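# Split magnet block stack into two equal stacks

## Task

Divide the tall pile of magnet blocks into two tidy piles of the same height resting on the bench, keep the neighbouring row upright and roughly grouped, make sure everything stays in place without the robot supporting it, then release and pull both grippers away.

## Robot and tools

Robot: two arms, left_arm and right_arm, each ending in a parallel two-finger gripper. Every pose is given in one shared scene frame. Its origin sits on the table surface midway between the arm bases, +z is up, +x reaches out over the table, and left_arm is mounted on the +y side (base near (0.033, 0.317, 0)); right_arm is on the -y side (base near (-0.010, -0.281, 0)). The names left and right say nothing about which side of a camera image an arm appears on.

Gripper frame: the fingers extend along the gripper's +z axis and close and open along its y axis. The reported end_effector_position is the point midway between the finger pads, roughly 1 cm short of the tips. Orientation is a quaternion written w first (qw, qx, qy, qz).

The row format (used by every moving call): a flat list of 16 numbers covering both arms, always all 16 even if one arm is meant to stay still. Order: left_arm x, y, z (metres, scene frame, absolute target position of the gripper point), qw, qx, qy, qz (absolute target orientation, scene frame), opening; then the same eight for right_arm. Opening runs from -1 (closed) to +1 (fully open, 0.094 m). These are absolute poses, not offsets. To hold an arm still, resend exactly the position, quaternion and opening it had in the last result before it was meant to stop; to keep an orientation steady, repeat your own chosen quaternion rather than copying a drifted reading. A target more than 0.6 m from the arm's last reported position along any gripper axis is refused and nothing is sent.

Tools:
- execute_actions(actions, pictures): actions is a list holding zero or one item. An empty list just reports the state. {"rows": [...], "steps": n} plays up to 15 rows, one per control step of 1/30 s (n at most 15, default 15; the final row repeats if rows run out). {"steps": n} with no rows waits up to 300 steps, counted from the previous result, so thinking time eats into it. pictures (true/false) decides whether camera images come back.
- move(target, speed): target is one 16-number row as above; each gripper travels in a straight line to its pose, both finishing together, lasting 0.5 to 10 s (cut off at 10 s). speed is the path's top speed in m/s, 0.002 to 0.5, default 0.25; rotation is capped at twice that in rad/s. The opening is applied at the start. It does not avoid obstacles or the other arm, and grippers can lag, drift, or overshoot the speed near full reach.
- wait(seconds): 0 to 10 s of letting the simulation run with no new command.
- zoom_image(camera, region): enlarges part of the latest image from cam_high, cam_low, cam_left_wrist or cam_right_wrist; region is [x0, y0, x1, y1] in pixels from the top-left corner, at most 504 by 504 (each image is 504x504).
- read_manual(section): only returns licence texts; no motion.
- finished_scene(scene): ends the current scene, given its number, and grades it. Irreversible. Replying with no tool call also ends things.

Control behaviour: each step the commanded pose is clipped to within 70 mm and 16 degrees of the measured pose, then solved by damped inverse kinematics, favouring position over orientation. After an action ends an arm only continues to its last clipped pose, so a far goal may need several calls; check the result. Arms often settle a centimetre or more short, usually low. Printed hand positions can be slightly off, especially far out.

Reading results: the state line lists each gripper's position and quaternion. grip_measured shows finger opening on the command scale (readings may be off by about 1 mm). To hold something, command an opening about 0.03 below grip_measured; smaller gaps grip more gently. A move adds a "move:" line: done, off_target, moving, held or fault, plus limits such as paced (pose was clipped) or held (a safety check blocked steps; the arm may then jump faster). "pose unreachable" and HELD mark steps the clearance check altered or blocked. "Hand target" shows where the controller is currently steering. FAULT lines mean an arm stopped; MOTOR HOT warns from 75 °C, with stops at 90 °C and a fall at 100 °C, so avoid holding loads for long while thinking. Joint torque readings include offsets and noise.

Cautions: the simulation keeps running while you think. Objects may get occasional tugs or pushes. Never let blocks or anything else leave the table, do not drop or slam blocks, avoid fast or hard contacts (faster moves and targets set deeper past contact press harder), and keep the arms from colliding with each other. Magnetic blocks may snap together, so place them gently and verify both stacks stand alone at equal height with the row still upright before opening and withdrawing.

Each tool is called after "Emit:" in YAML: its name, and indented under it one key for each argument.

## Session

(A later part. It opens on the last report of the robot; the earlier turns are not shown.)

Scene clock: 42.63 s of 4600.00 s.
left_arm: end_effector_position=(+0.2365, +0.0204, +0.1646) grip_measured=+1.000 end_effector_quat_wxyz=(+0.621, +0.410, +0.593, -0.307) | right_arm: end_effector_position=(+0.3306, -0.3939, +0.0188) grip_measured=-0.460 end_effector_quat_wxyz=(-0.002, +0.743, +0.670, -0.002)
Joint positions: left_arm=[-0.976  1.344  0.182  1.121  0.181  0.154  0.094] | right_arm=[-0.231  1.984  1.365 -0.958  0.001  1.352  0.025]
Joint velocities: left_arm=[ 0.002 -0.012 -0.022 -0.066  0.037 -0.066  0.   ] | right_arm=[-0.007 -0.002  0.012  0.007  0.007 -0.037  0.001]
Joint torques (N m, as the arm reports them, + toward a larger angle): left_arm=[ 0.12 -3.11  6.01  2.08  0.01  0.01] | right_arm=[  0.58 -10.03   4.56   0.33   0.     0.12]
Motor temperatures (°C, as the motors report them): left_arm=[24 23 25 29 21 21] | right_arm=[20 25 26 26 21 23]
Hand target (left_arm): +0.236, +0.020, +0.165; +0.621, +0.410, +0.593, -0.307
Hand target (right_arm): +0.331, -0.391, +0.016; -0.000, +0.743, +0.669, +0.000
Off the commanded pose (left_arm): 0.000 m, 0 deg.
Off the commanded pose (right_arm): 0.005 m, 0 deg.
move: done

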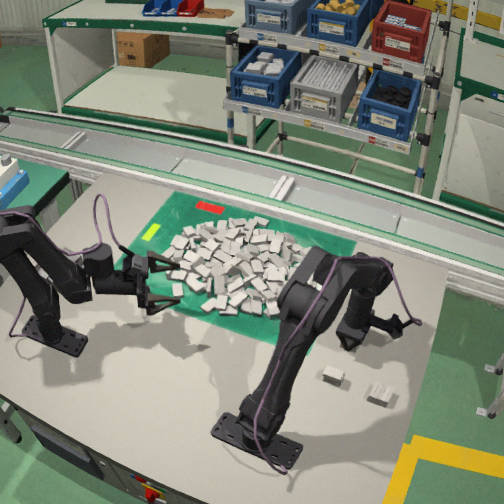

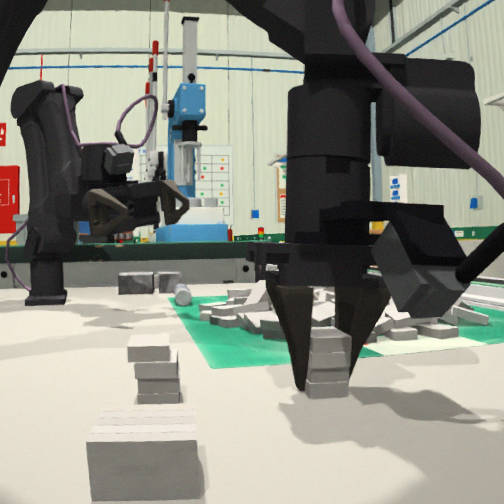

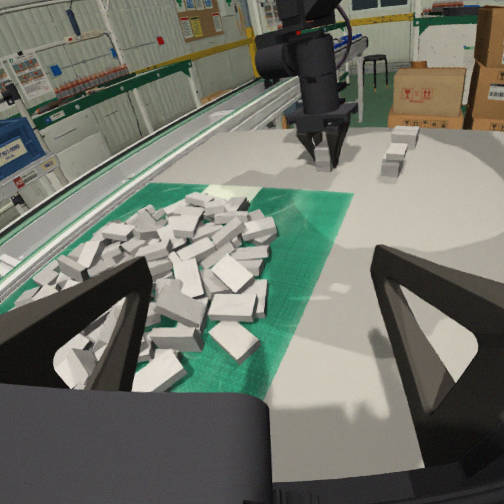

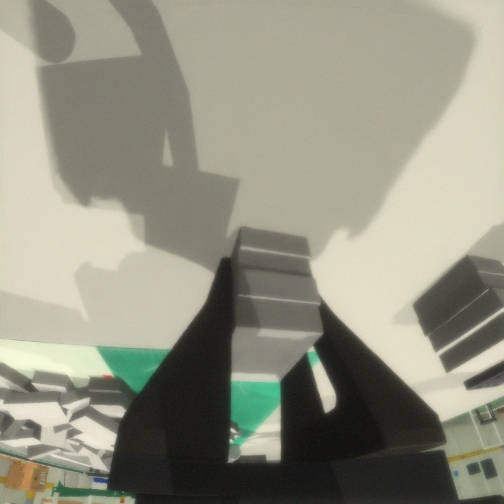

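Emit:
move:
  target: [0.2365,0.0204,0.1646,0.621,0.41,0.593,-0.307,1,0.33,-0.39,0.011,0,0.743,0.669,0,-0.5]
  speed: 0.02

Emit:
move:
  target: [0.2365,0.0204,0.1646,0.621,0.41,0.593,-0.307,1,0.33,-0.39,0.011,0,0.743,0.669,0,0.4]

Emit:
move:
  target: [0.2365,0.0204,0.1646,0.621,0.41,0.593,-0.307,1,0.335,-0.39,0.1,0,0.743,0.669,0,0.4]
  speed: 0.1

Emit:
move:
  target: [0.2365,0.0204,0.1646,0.621,0.41,0.593,-0.307,1,0.215,-0.387,0.09,0,0.743,0.669,0,0.4]
  speed: 0.15

Emit:
move:
  target: [0.2365,0.0204,0.1646,0.621,0.41,0.593,-0.307,1,0.215,-0.387,0.014,0,0.743,0.669,0,0.4]
  speed: 0.06

Scene clock: 47.43 s of 4600.00 s.
left_arm: end_effector_position=(+0.2365, +0.0204, +0.1646) grip_measured=+1.000 end_effector_quat_wxyz=(+0.621, +0.410, +0.593, -0.307) | right_arm: end_effector_position=(+0.3321, -0.3944, +0.0182) grip_measured=-0.460 end_effector_quat_wxyz=(+0.001, +0.743, +0.670, +0.000)
Joint positions: left_arm=[-0.976  1.344  0.182  1.121  0.181  0.154  0.094] | right_arm=[-0.231  1.984  1.362 -0.948  0.001  1.352  0.025]
Joint velocities: left_arm=[-0.002  0.017 -0.027  0.007 -0.022 -0.007  0.   ] | right_arm=[-0.007  0.002  0.002 -0.037  0.007  0.022 -0.001]
Joint torques (N m, as the arm reports them, + toward a larger angle): left_arm=[ 0.13 -3.14  6.02  2.08  0.01 -0.01] | right_arm=[ 0.63 -9.69  3.77  0.47 -0.01  0.1 ]
Motor temperatures (°C, as the motors report them): left_arm=[24 23 25 30 21 21] | right_arm=[20 26 25 26 21 23]
Hand target (left_arm): +0.236, +0.020, +0.165; +0.621, +0.410, +0.593, -0.307
Hand target (right_arm): +0.330, -0.390, +0.011; -0.000, +0.743, +0.669, +0.000
Off the commanded pose (left_arm): 0.000 m, 0 deg.
Off the commanded pose (right_arm): 0.009 m, 0 deg.
After step 90, 1.10 s passed at rest.
move: done

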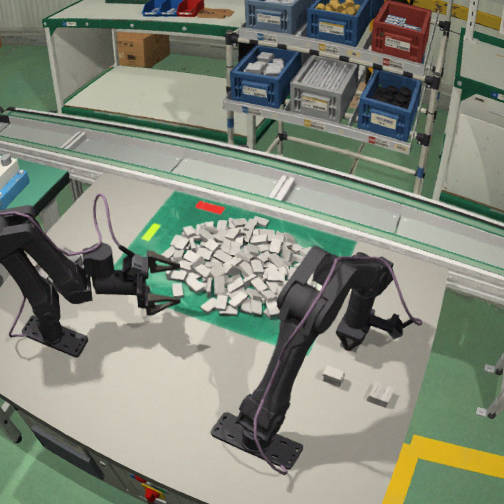

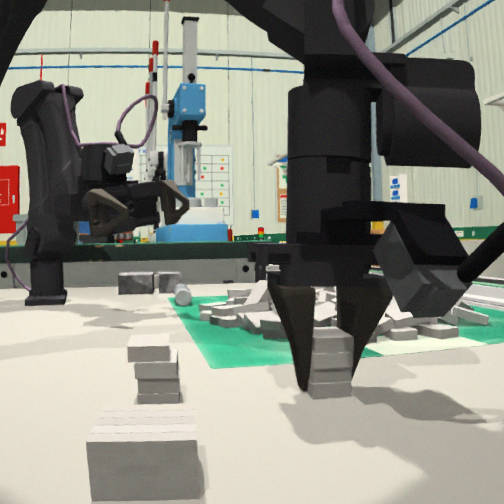

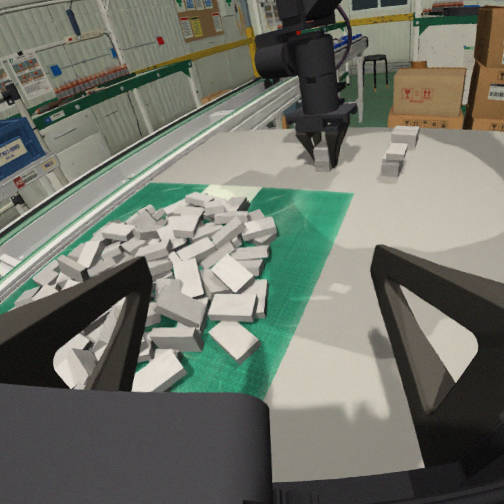

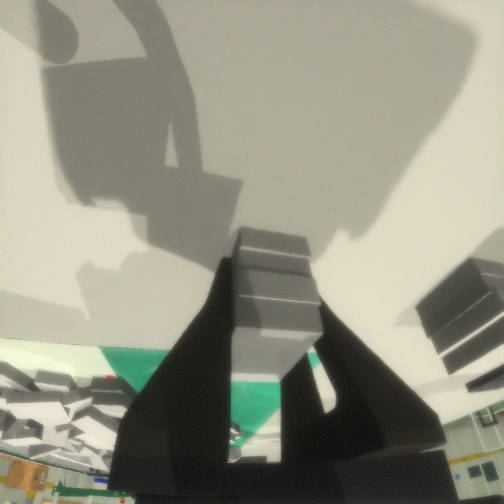

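Scene clock: 48.13 s of 4600.00 s.
left_arm: end_effector_position=(+0.2365, +0.0204, +0.1646) grip_measured=+1.000 end_effector_quat_wxyz=(+0.621, +0.410, +0.593, -0.307) | right_arm: end_effector_position=(+0.3317, -0.3943, +0.0187) grip_measured=+0.398 end_effector_quat_wxyz=(+0.000, +0.743, +0.669, -0.000)
Joint positions: left_arm=[-0.976  1.344  0.182  1.121  0.181  0.154  0.094] | right_arm=[-0.231  1.982  1.362 -0.95   0.001  1.353  0.066]
Joint velocities: left_arm=[-0.002  0.017  0.002  0.051 -0.022 -0.007  0.   ] | right_arm=[-0.002 -0.002 -0.007 -0.066  0.022  0.037  0.   ]
Joint torques (N m, as the arm reports them, + toward a larger angle): left_arm=[ 0.11 -3.14  6.02  2.07  0.02  0.  ] | right_arm=[ 0.81 -9.55  3.65  0.48 -0.03  0.1 ]
Motor temperatures (°C, as the motors report them): left_arm=[24 23 25 30 21 21] | right_arm=[20 26 25 26 21 23]
Hand target (left_arm): +0.236, +0.020, +0.165; +0.621, +0.410, +0.593, -0.307
Hand target (right_arm): +0.330, -0.390, +0.011; -0.000, +0.743, +0.669, -0.000
Off the commanded pose (left_arm): 0.000 m, 0 deg.
Off the commanded pose (right_arm): 0.009 m, 0 deg.
move: done

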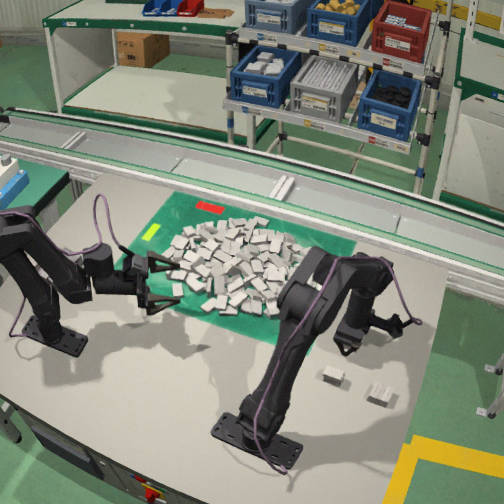

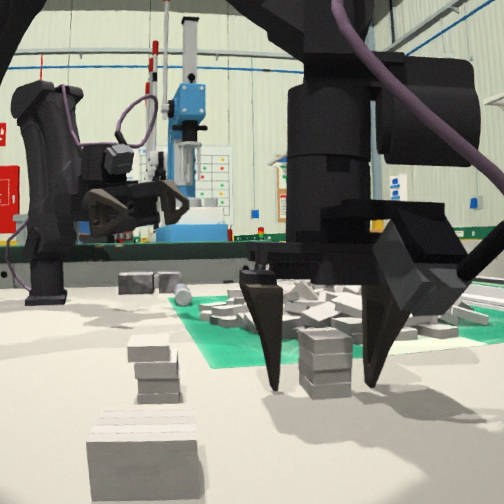

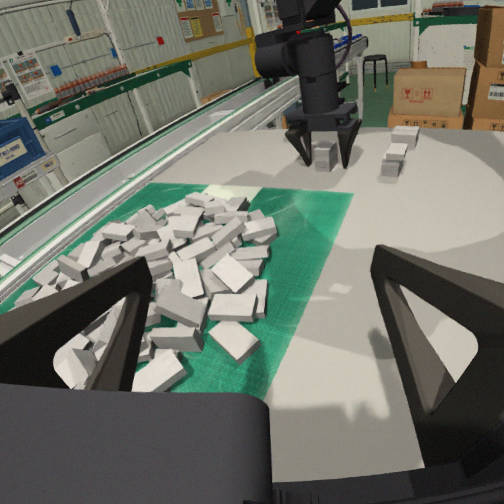

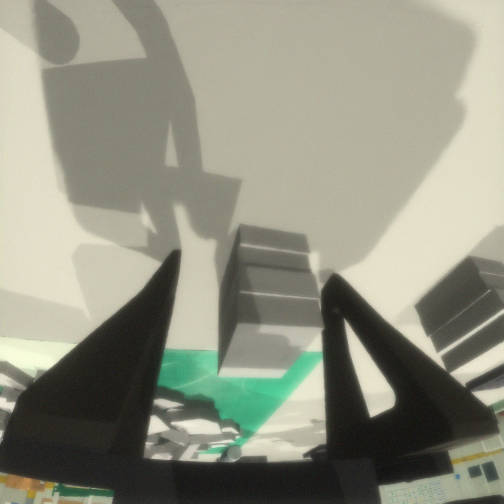

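Scene clock: 49.53 s of 4600.00 s.
left_arm: end_effector_position=(+0.2365, +0.0204, +0.1646) grip_measured=+1.000 end_effector_quat_wxyz=(+0.621, +0.410, +0.593, -0.307) | right_arm: end_effector_position=(+0.3275, -0.3907, +0.0857) grip_measured=+0.398 end_effector_quat_wxyz=(-0.014, +0.742, +0.670, -0.008)
Joint positions: left_arm=[-0.976  1.344  0.182  1.121  0.181  0.154  0.094] | right_arm=[-0.225  1.93   1.563 -1.236  0.001  1.356  0.066]
Joint velocities: left_arm=[ 0.002 -0.002  0.002 -0.037  0.081  0.037  0.   ] | right_arm=[ 0.007  0.007 -0.012 -0.007 -0.007 -0.066  0.   ]
Joint torques (N m, as the arm reports them, + toward a larger angle): left_arm=[ 0.11 -3.11  6.    2.07  0.01  0.  ] | right_arm=[  0.65 -11.     8.34  -0.02  -0.03   0.06]
Motor temperatures (°C, as the motors report them): left_arm=[24 23 25 30 21 21] | right_arm=[20 26 26 26 21 23]
Hand target (left_arm): +0.236, +0.020, +0.165; +0.621, +0.410, +0.593, -0.307
Hand target (right_arm): +0.333, -0.389, +0.100; -0.000, +0.743, +0.669, +0.000
Off the commanded pose (left_arm): 0.000 m, 0 deg.
Off the commanded pose (right_arm): 0.016 m, 2 deg.
move: off_target (right_arm)

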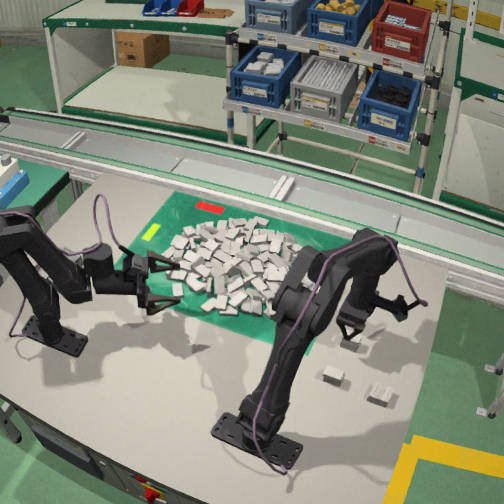

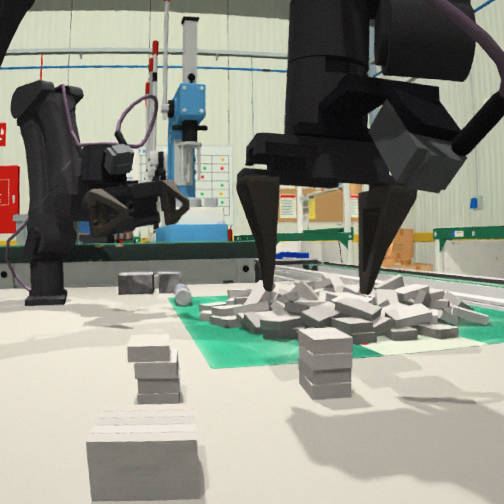

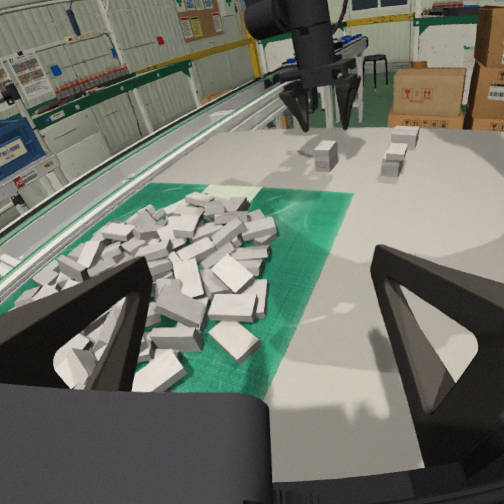

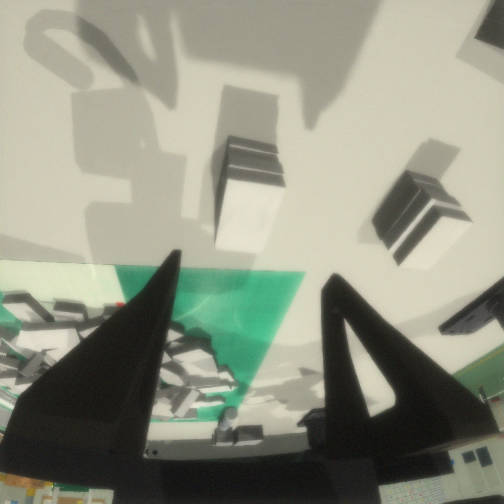

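Scene clock: 50.73 s of 4600.00 s.
left_arm: end_effector_position=(+0.2365, +0.0204, +0.1646) grip_measured=+1.000 end_effector_quat_wxyz=(+0.621, +0.410, +0.593, -0.307) | right_arm: end_effector_position=(+0.2175, -0.3844, +0.0893) grip_measured=+0.398 end_effector_quat_wxyz=(-0.006, +0.745, +0.667, -0.003)
Joint positions: left_arm=[-0.976  1.344  0.182  1.121  0.181  0.154  0.094] | right_arm=[-0.339  1.514  1.097 -1.168  0.001  1.251  0.066]
Joint velocities: left_arm=[-0.002 -0.022 -0.022  0.007  0.037  0.022  0.   ] | right_arm=[ 0.012 -0.002  0.002  0.037 -0.037 -0.051  0.   ]
Joint torques (N m, as the arm reports them, + toward a larger angle): left_arm=[ 0.12 -3.14  6.01  2.08  0.02  0.  ] | right_arm=[-0.72 -7.08  4.67  0.31  0.04 -0.09]
Motor temperatures (°C, as the motors report them): left_arm=[24 23 25 30 21 21] | right_arm=[20 27 25 26 21 23]
Hand target (left_arm): +0.236, +0.020, +0.165; +0.621, +0.410, +0.593, -0.307
Hand target (right_arm): +0.215, -0.386, +0.089; +0.000, +0.743, +0.669, -0.002
Off the commanded pose (left_arm): 0.000 m, 0 deg.
Off the commanded pose (right_arm): 0.004 m, 1 deg.
move: done

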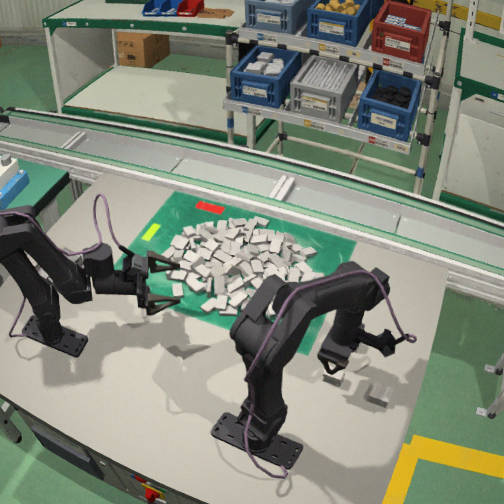

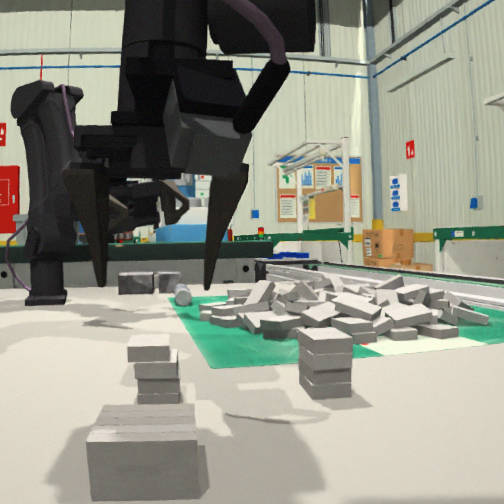

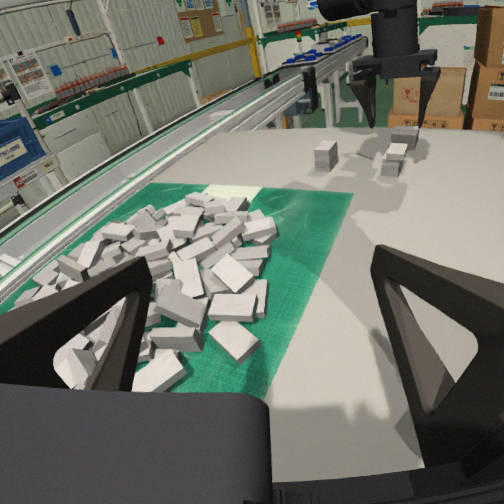

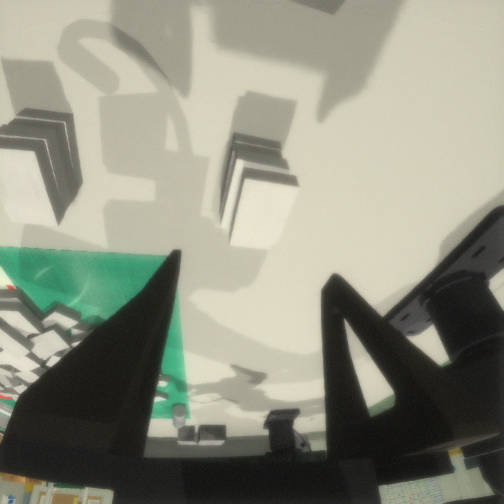

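Scene clock: 52.50 s of 4600.00 s.
left_arm: end_effector_position=(+0.2365, +0.0204, +0.1646) grip_measured=+1.000 end_effector_quat_wxyz=(+0.621, +0.410, +0.593, -0.307) | right_arm: end_effector_position=(+0.2207, -0.3874, +0.0199) grip_measured=+0.398 end_effector_quat_wxyz=(+0.005, +0.744, +0.668, +0.002)
Joint positions: left_arm=[-0.976  1.344  0.182  1.121  0.181  0.154  0.094] | right_arm=[-0.344  1.595  0.885 -0.849  0.001  1.242  0.066]
Joint velocities: left_arm=[ 0.007  0.007 -0.007 -0.037  0.007 -0.051  0.   ] | right_arm=[ 0.007 -0.002  0.012  0.051 -0.037 -0.051  0.001]
Joint torques (N m, as the arm reports them, + toward a larger angle): left_arm=[ 0.11 -3.12  6.02  2.08  0.02  0.  ] | right_arm=[-0.46 -5.36  4.2   0.32 -0.02 -0.15]
Motor temperatures (°C, as the motors report them): left_arm=[24 23 25 30 21 21] | right_arm=[20 26 25 26 21 23]
Hand target (left_arm): +0.236, +0.020, +0.165; +0.621, +0.410, +0.593, -0.307
Hand target (right_arm): +0.216, -0.388, +0.014; +0.000, +0.743, +0.669, -0.000
Off the commanded pose (left_arm): 0.000 m, 0 deg.
Off the commanded pose (right_arm): 0.008 m, 1 deg.
move: done

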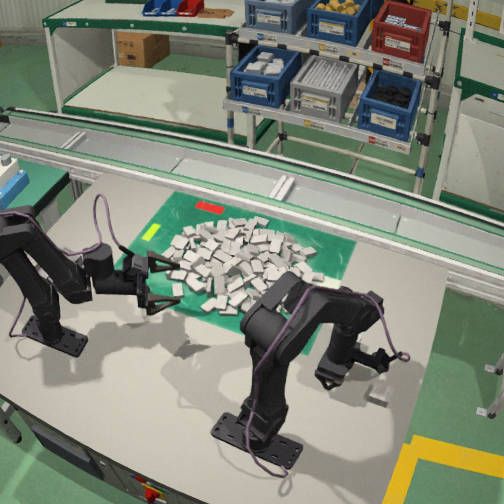

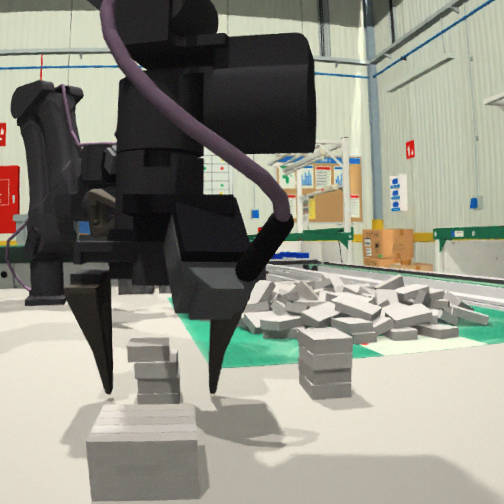

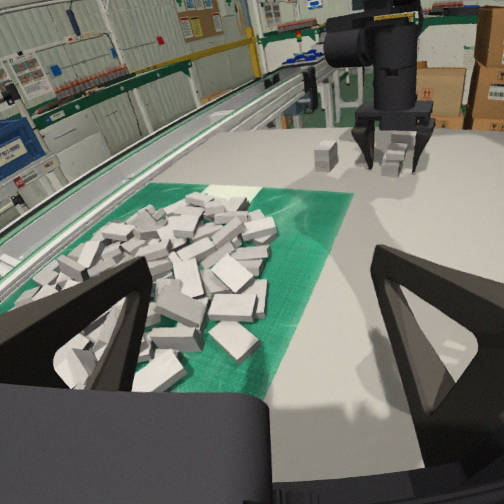

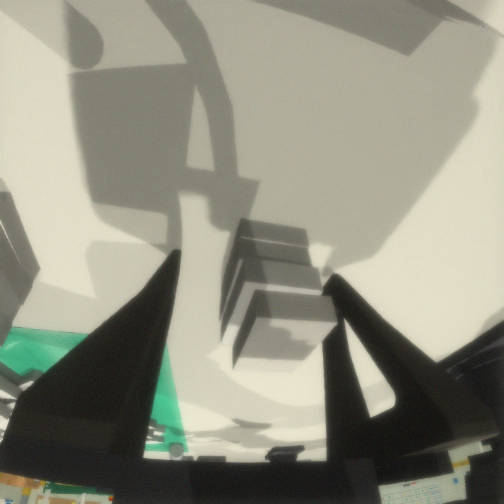

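Emit:
move:
  target: [0.2365,0.0204,0.1646,0.621,0.41,0.593,-0.307,1,0.215,-0.387,0.014,0,0.743,0.669,0,-0.48]

Emit:
move:
  target: [0.2365,0.0204,0.1646,0.621,0.41,0.593,-0.307,1,0.215,-0.387,0.014,0,0.743,0.669,0,0.5]

Emit:
move:
  target: [0.2365,0.0204,0.1646,0.621,0.41,0.593,-0.307,1,0.22,-0.387,0.16,0,0.743,0.669,0,0.5]
  speed: 0.12

Emit:
zoom_image:
  camera: "cam_high"
  region: [290, 310, 420, 420]

Scene clock: 56.07 s of 4600.00 s.
left_arm: end_effector_position=(+0.2365, +0.0204, +0.1646) grip_measured=+1.000 end_effector_quat_wxyz=(+0.621, +0.410, +0.593, -0.307) | right_arm: end_effector_position=(+0.2212, -0.3875, +0.0199) grip_measured=-0.457 end_effector_quat_wxyz=(+0.006, +0.744, +0.669, +0.002)
Joint positions: left_arm=[-0.976  1.344  0.182  1.121  0.181  0.154  0.094] | right_arm=[-0.344  1.595  0.885 -0.848  0.     1.241  0.025]
Joint velocities: left_arm=[-0.002 -0.002  0.017  0.066  0.022 -0.022  0.   ] | right_arm=[-0.002  0.002  0.012 -0.007  0.037 -0.007 -0.   ]
Joint torques (N m, as the arm reports them, + toward a larger angle): left_arm=[ 0.12 -3.13  6.    2.07  0.01  0.  ] | right_arm=[-0.53 -5.78  4.08  0.29  0.   -0.15]
Motor temperatures (°C, as the motors report them): left_arm=[24 23 25 30 21 21] | right_arm=[20 26 25 26 21 23]
Hand target (left_arm): +0.236, +0.020, +0.165; +0.621, +0.410, +0.593, -0.307
Hand target (right_arm): +0.215, -0.387, +0.014; -0.000, +0.743, +0.669, -0.000
Off the commanded pose (left_arm): 0.000 m, 0 deg.
Off the commanded pose (right_arm): 0.009 m, 1 deg.
move: done

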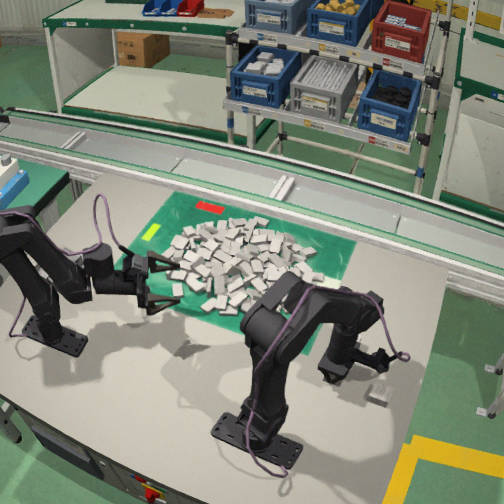

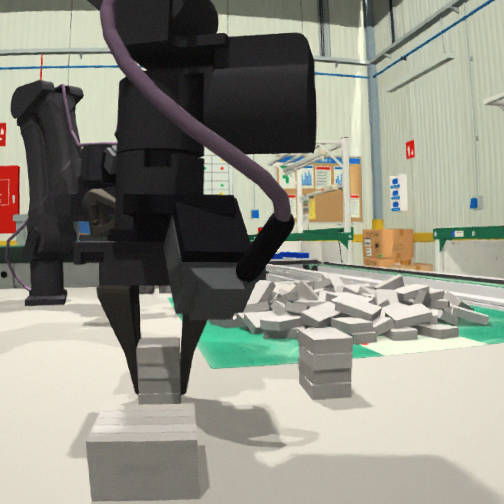

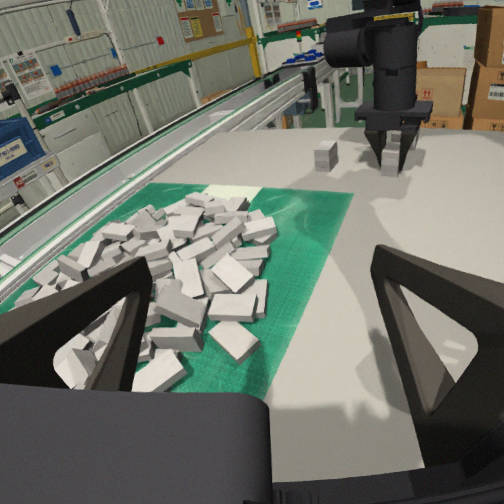

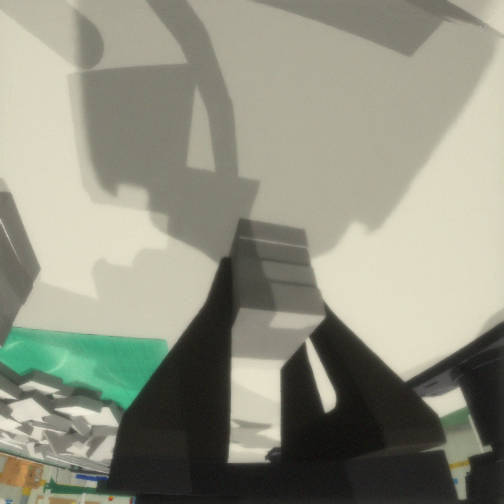

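Scene clock: 56.77 s of 4600.00 s.
left_arm: end_effector_position=(+0.2365, +0.0204, +0.1646) grip_measured=+1.000 end_effector_quat_wxyz=(+0.621, +0.410, +0.593, -0.307) | right_arm: end_effector_position=(+0.2212, -0.3875, +0.0199) grip_measured=+0.498 end_effector_quat_wxyz=(+0.006, +0.744, +0.669, +0.002)
Joint positions: left_arm=[-0.976  1.344  0.182  1.121  0.181  0.154  0.094] | right_arm=[-0.344  1.595  0.885 -0.848  0.     1.241  0.07 ]
Joint velocities: left_arm=[-0.012 -0.022  0.002 -0.081 -0.066 -0.022  0.   ] | right_arm=[ 0.002 -0.017  0.007 -0.051  0.095 -0.022 -0.001]
Joint torques (N m, as the arm reports them, + toward a larger angle): left_arm=[ 0.09 -3.14  6.01  2.08  0.01  0.01] | right_arm=[-0.51 -5.75  3.75  0.37  0.02 -0.09]
Motor temperatures (°C, as the motors report them): left_arm=[24 23 25 30 21 21] | right_arm=[20 26 25 26 21 23]
Hand target (left_arm): +0.236, +0.020, +0.165; +0.621, +0.410, +0.593, -0.307
Hand target (right_arm): +0.215, -0.387, +0.014; -0.000, +0.743, +0.669, -0.000
Off the commanded pose (left_arm): 0.000 m, 0 deg.
Off the commanded pose (right_arm): 0.009 m, 1 deg.
move: done

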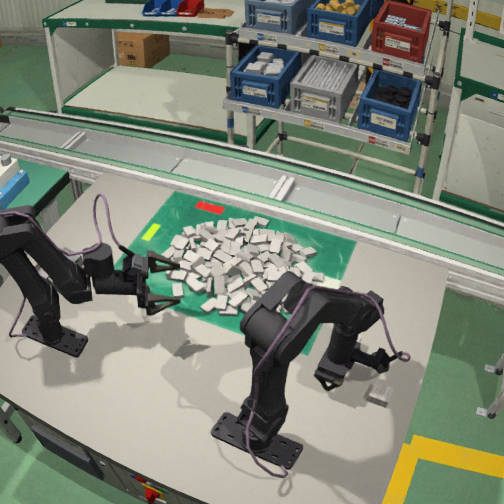

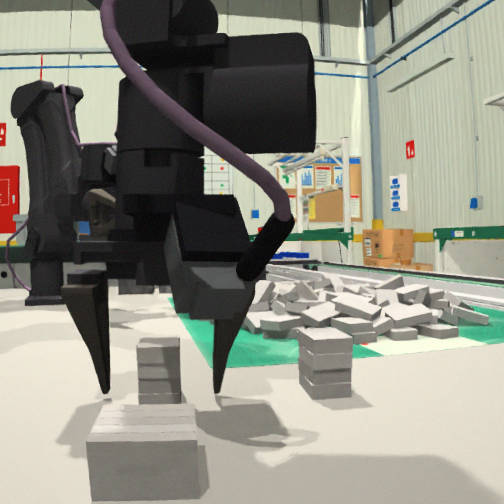

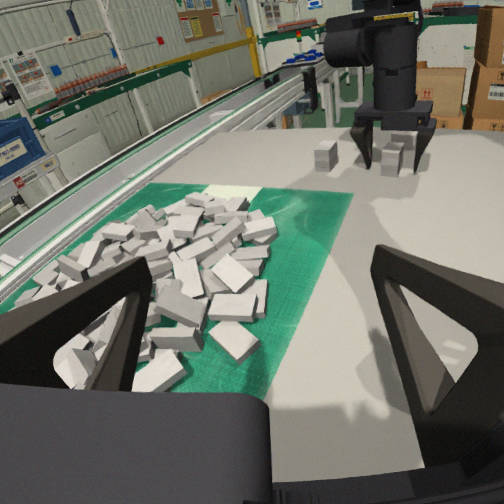

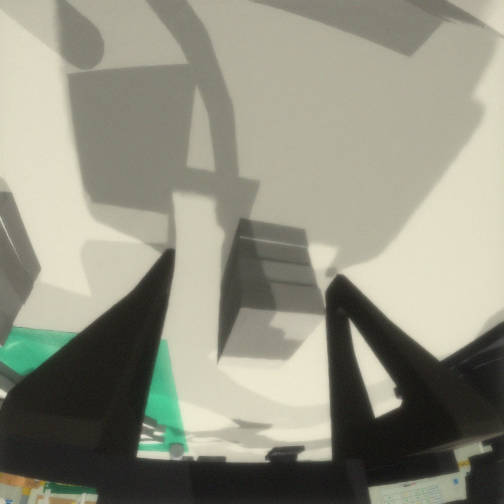

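Scene clock: 58.57 s of 4600.00 s.
left_arm: end_effector_position=(+0.2365, +0.0204, +0.1646) grip_measured=+1.000 end_effector_quat_wxyz=(+0.621, +0.410, +0.593, -0.307) | right_arm: end_effector_position=(+0.2147, -0.3845, +0.1482) grip_measured=+0.498 end_effector_quat_wxyz=(-0.014, +0.743, +0.669, -0.006)
Joint positions: left_arm=[-0.976  1.344  0.182  1.121  0.181  0.154  0.094] | right_arm=[-0.344  1.506  1.324 -1.418  0.     1.241  0.07 ]
Joint velocities: left_arm=[-0.002 -0.012 -0.017 -0.066 -0.022  0.051  0.   ] | right_arm=[-0.017 -0.012 -0.007 -0.066  0.022 -0.037  0.   ]
Joint torques (N m, as the arm reports them, + toward a larger angle): left_arm=[ 0.11 -3.12  6.01  2.07  0.01  0.01] | right_arm=[ 0.07 -6.85  8.37  0.02  0.02 -0.04]
Motor temperatures (°C, as the motors report them): left_arm=[24 23 25 30 21 21] | right_arm=[20 26 25 26 21 23]
Hand target (left_arm): +0.236, +0.020, +0.165; +0.621, +0.410, +0.593, -0.307
Hand target (right_arm): +0.217, -0.386, +0.160; +0.000, +0.743, +0.669, +0.000
Off the commanded pose (left_arm): 0.000 m, 0 deg.
Off the commanded pose (right_arm): 0.013 m, 2 deg.
move: off_target (right_arm)

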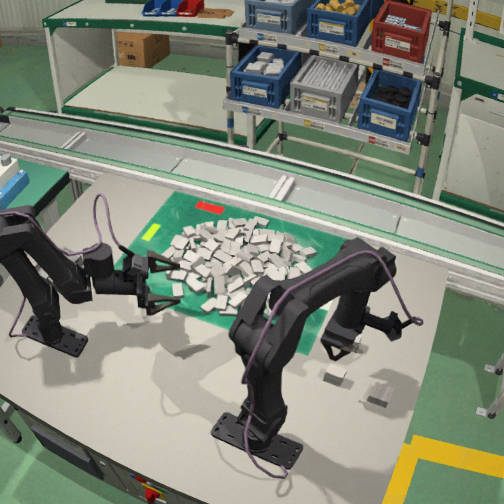

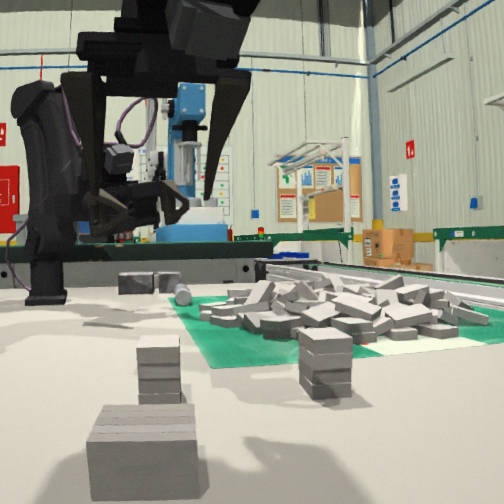

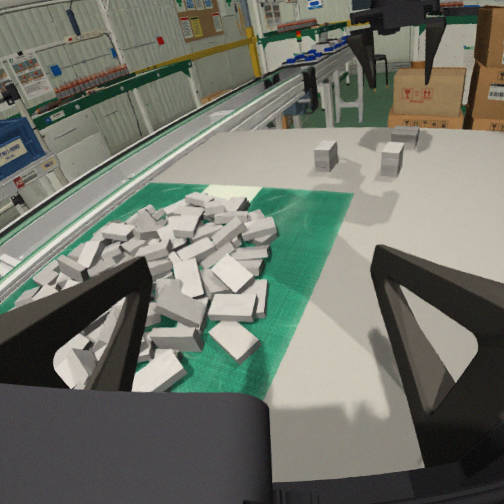

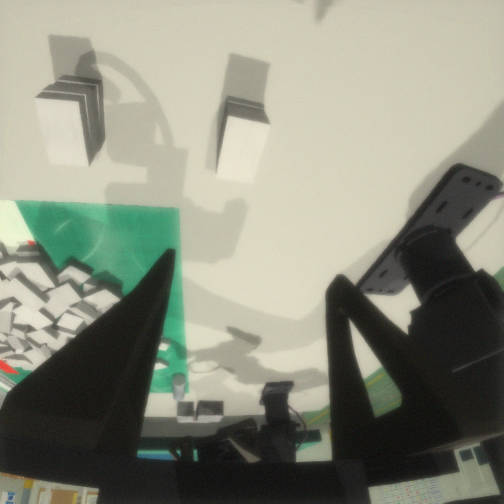

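Region (290, 310, 420, 420) of cam_high's 504x504 image, scaled by 3.877, with more detail than that image has; it fills the top 426 rows of this view, and the rest is white.

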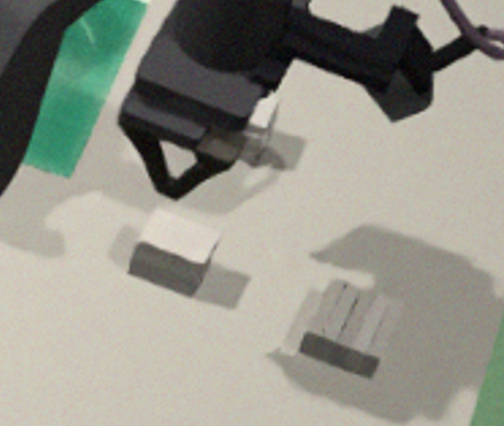

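Emit:
finished_scene:
  scene: 1

The scene is finished: the task was done.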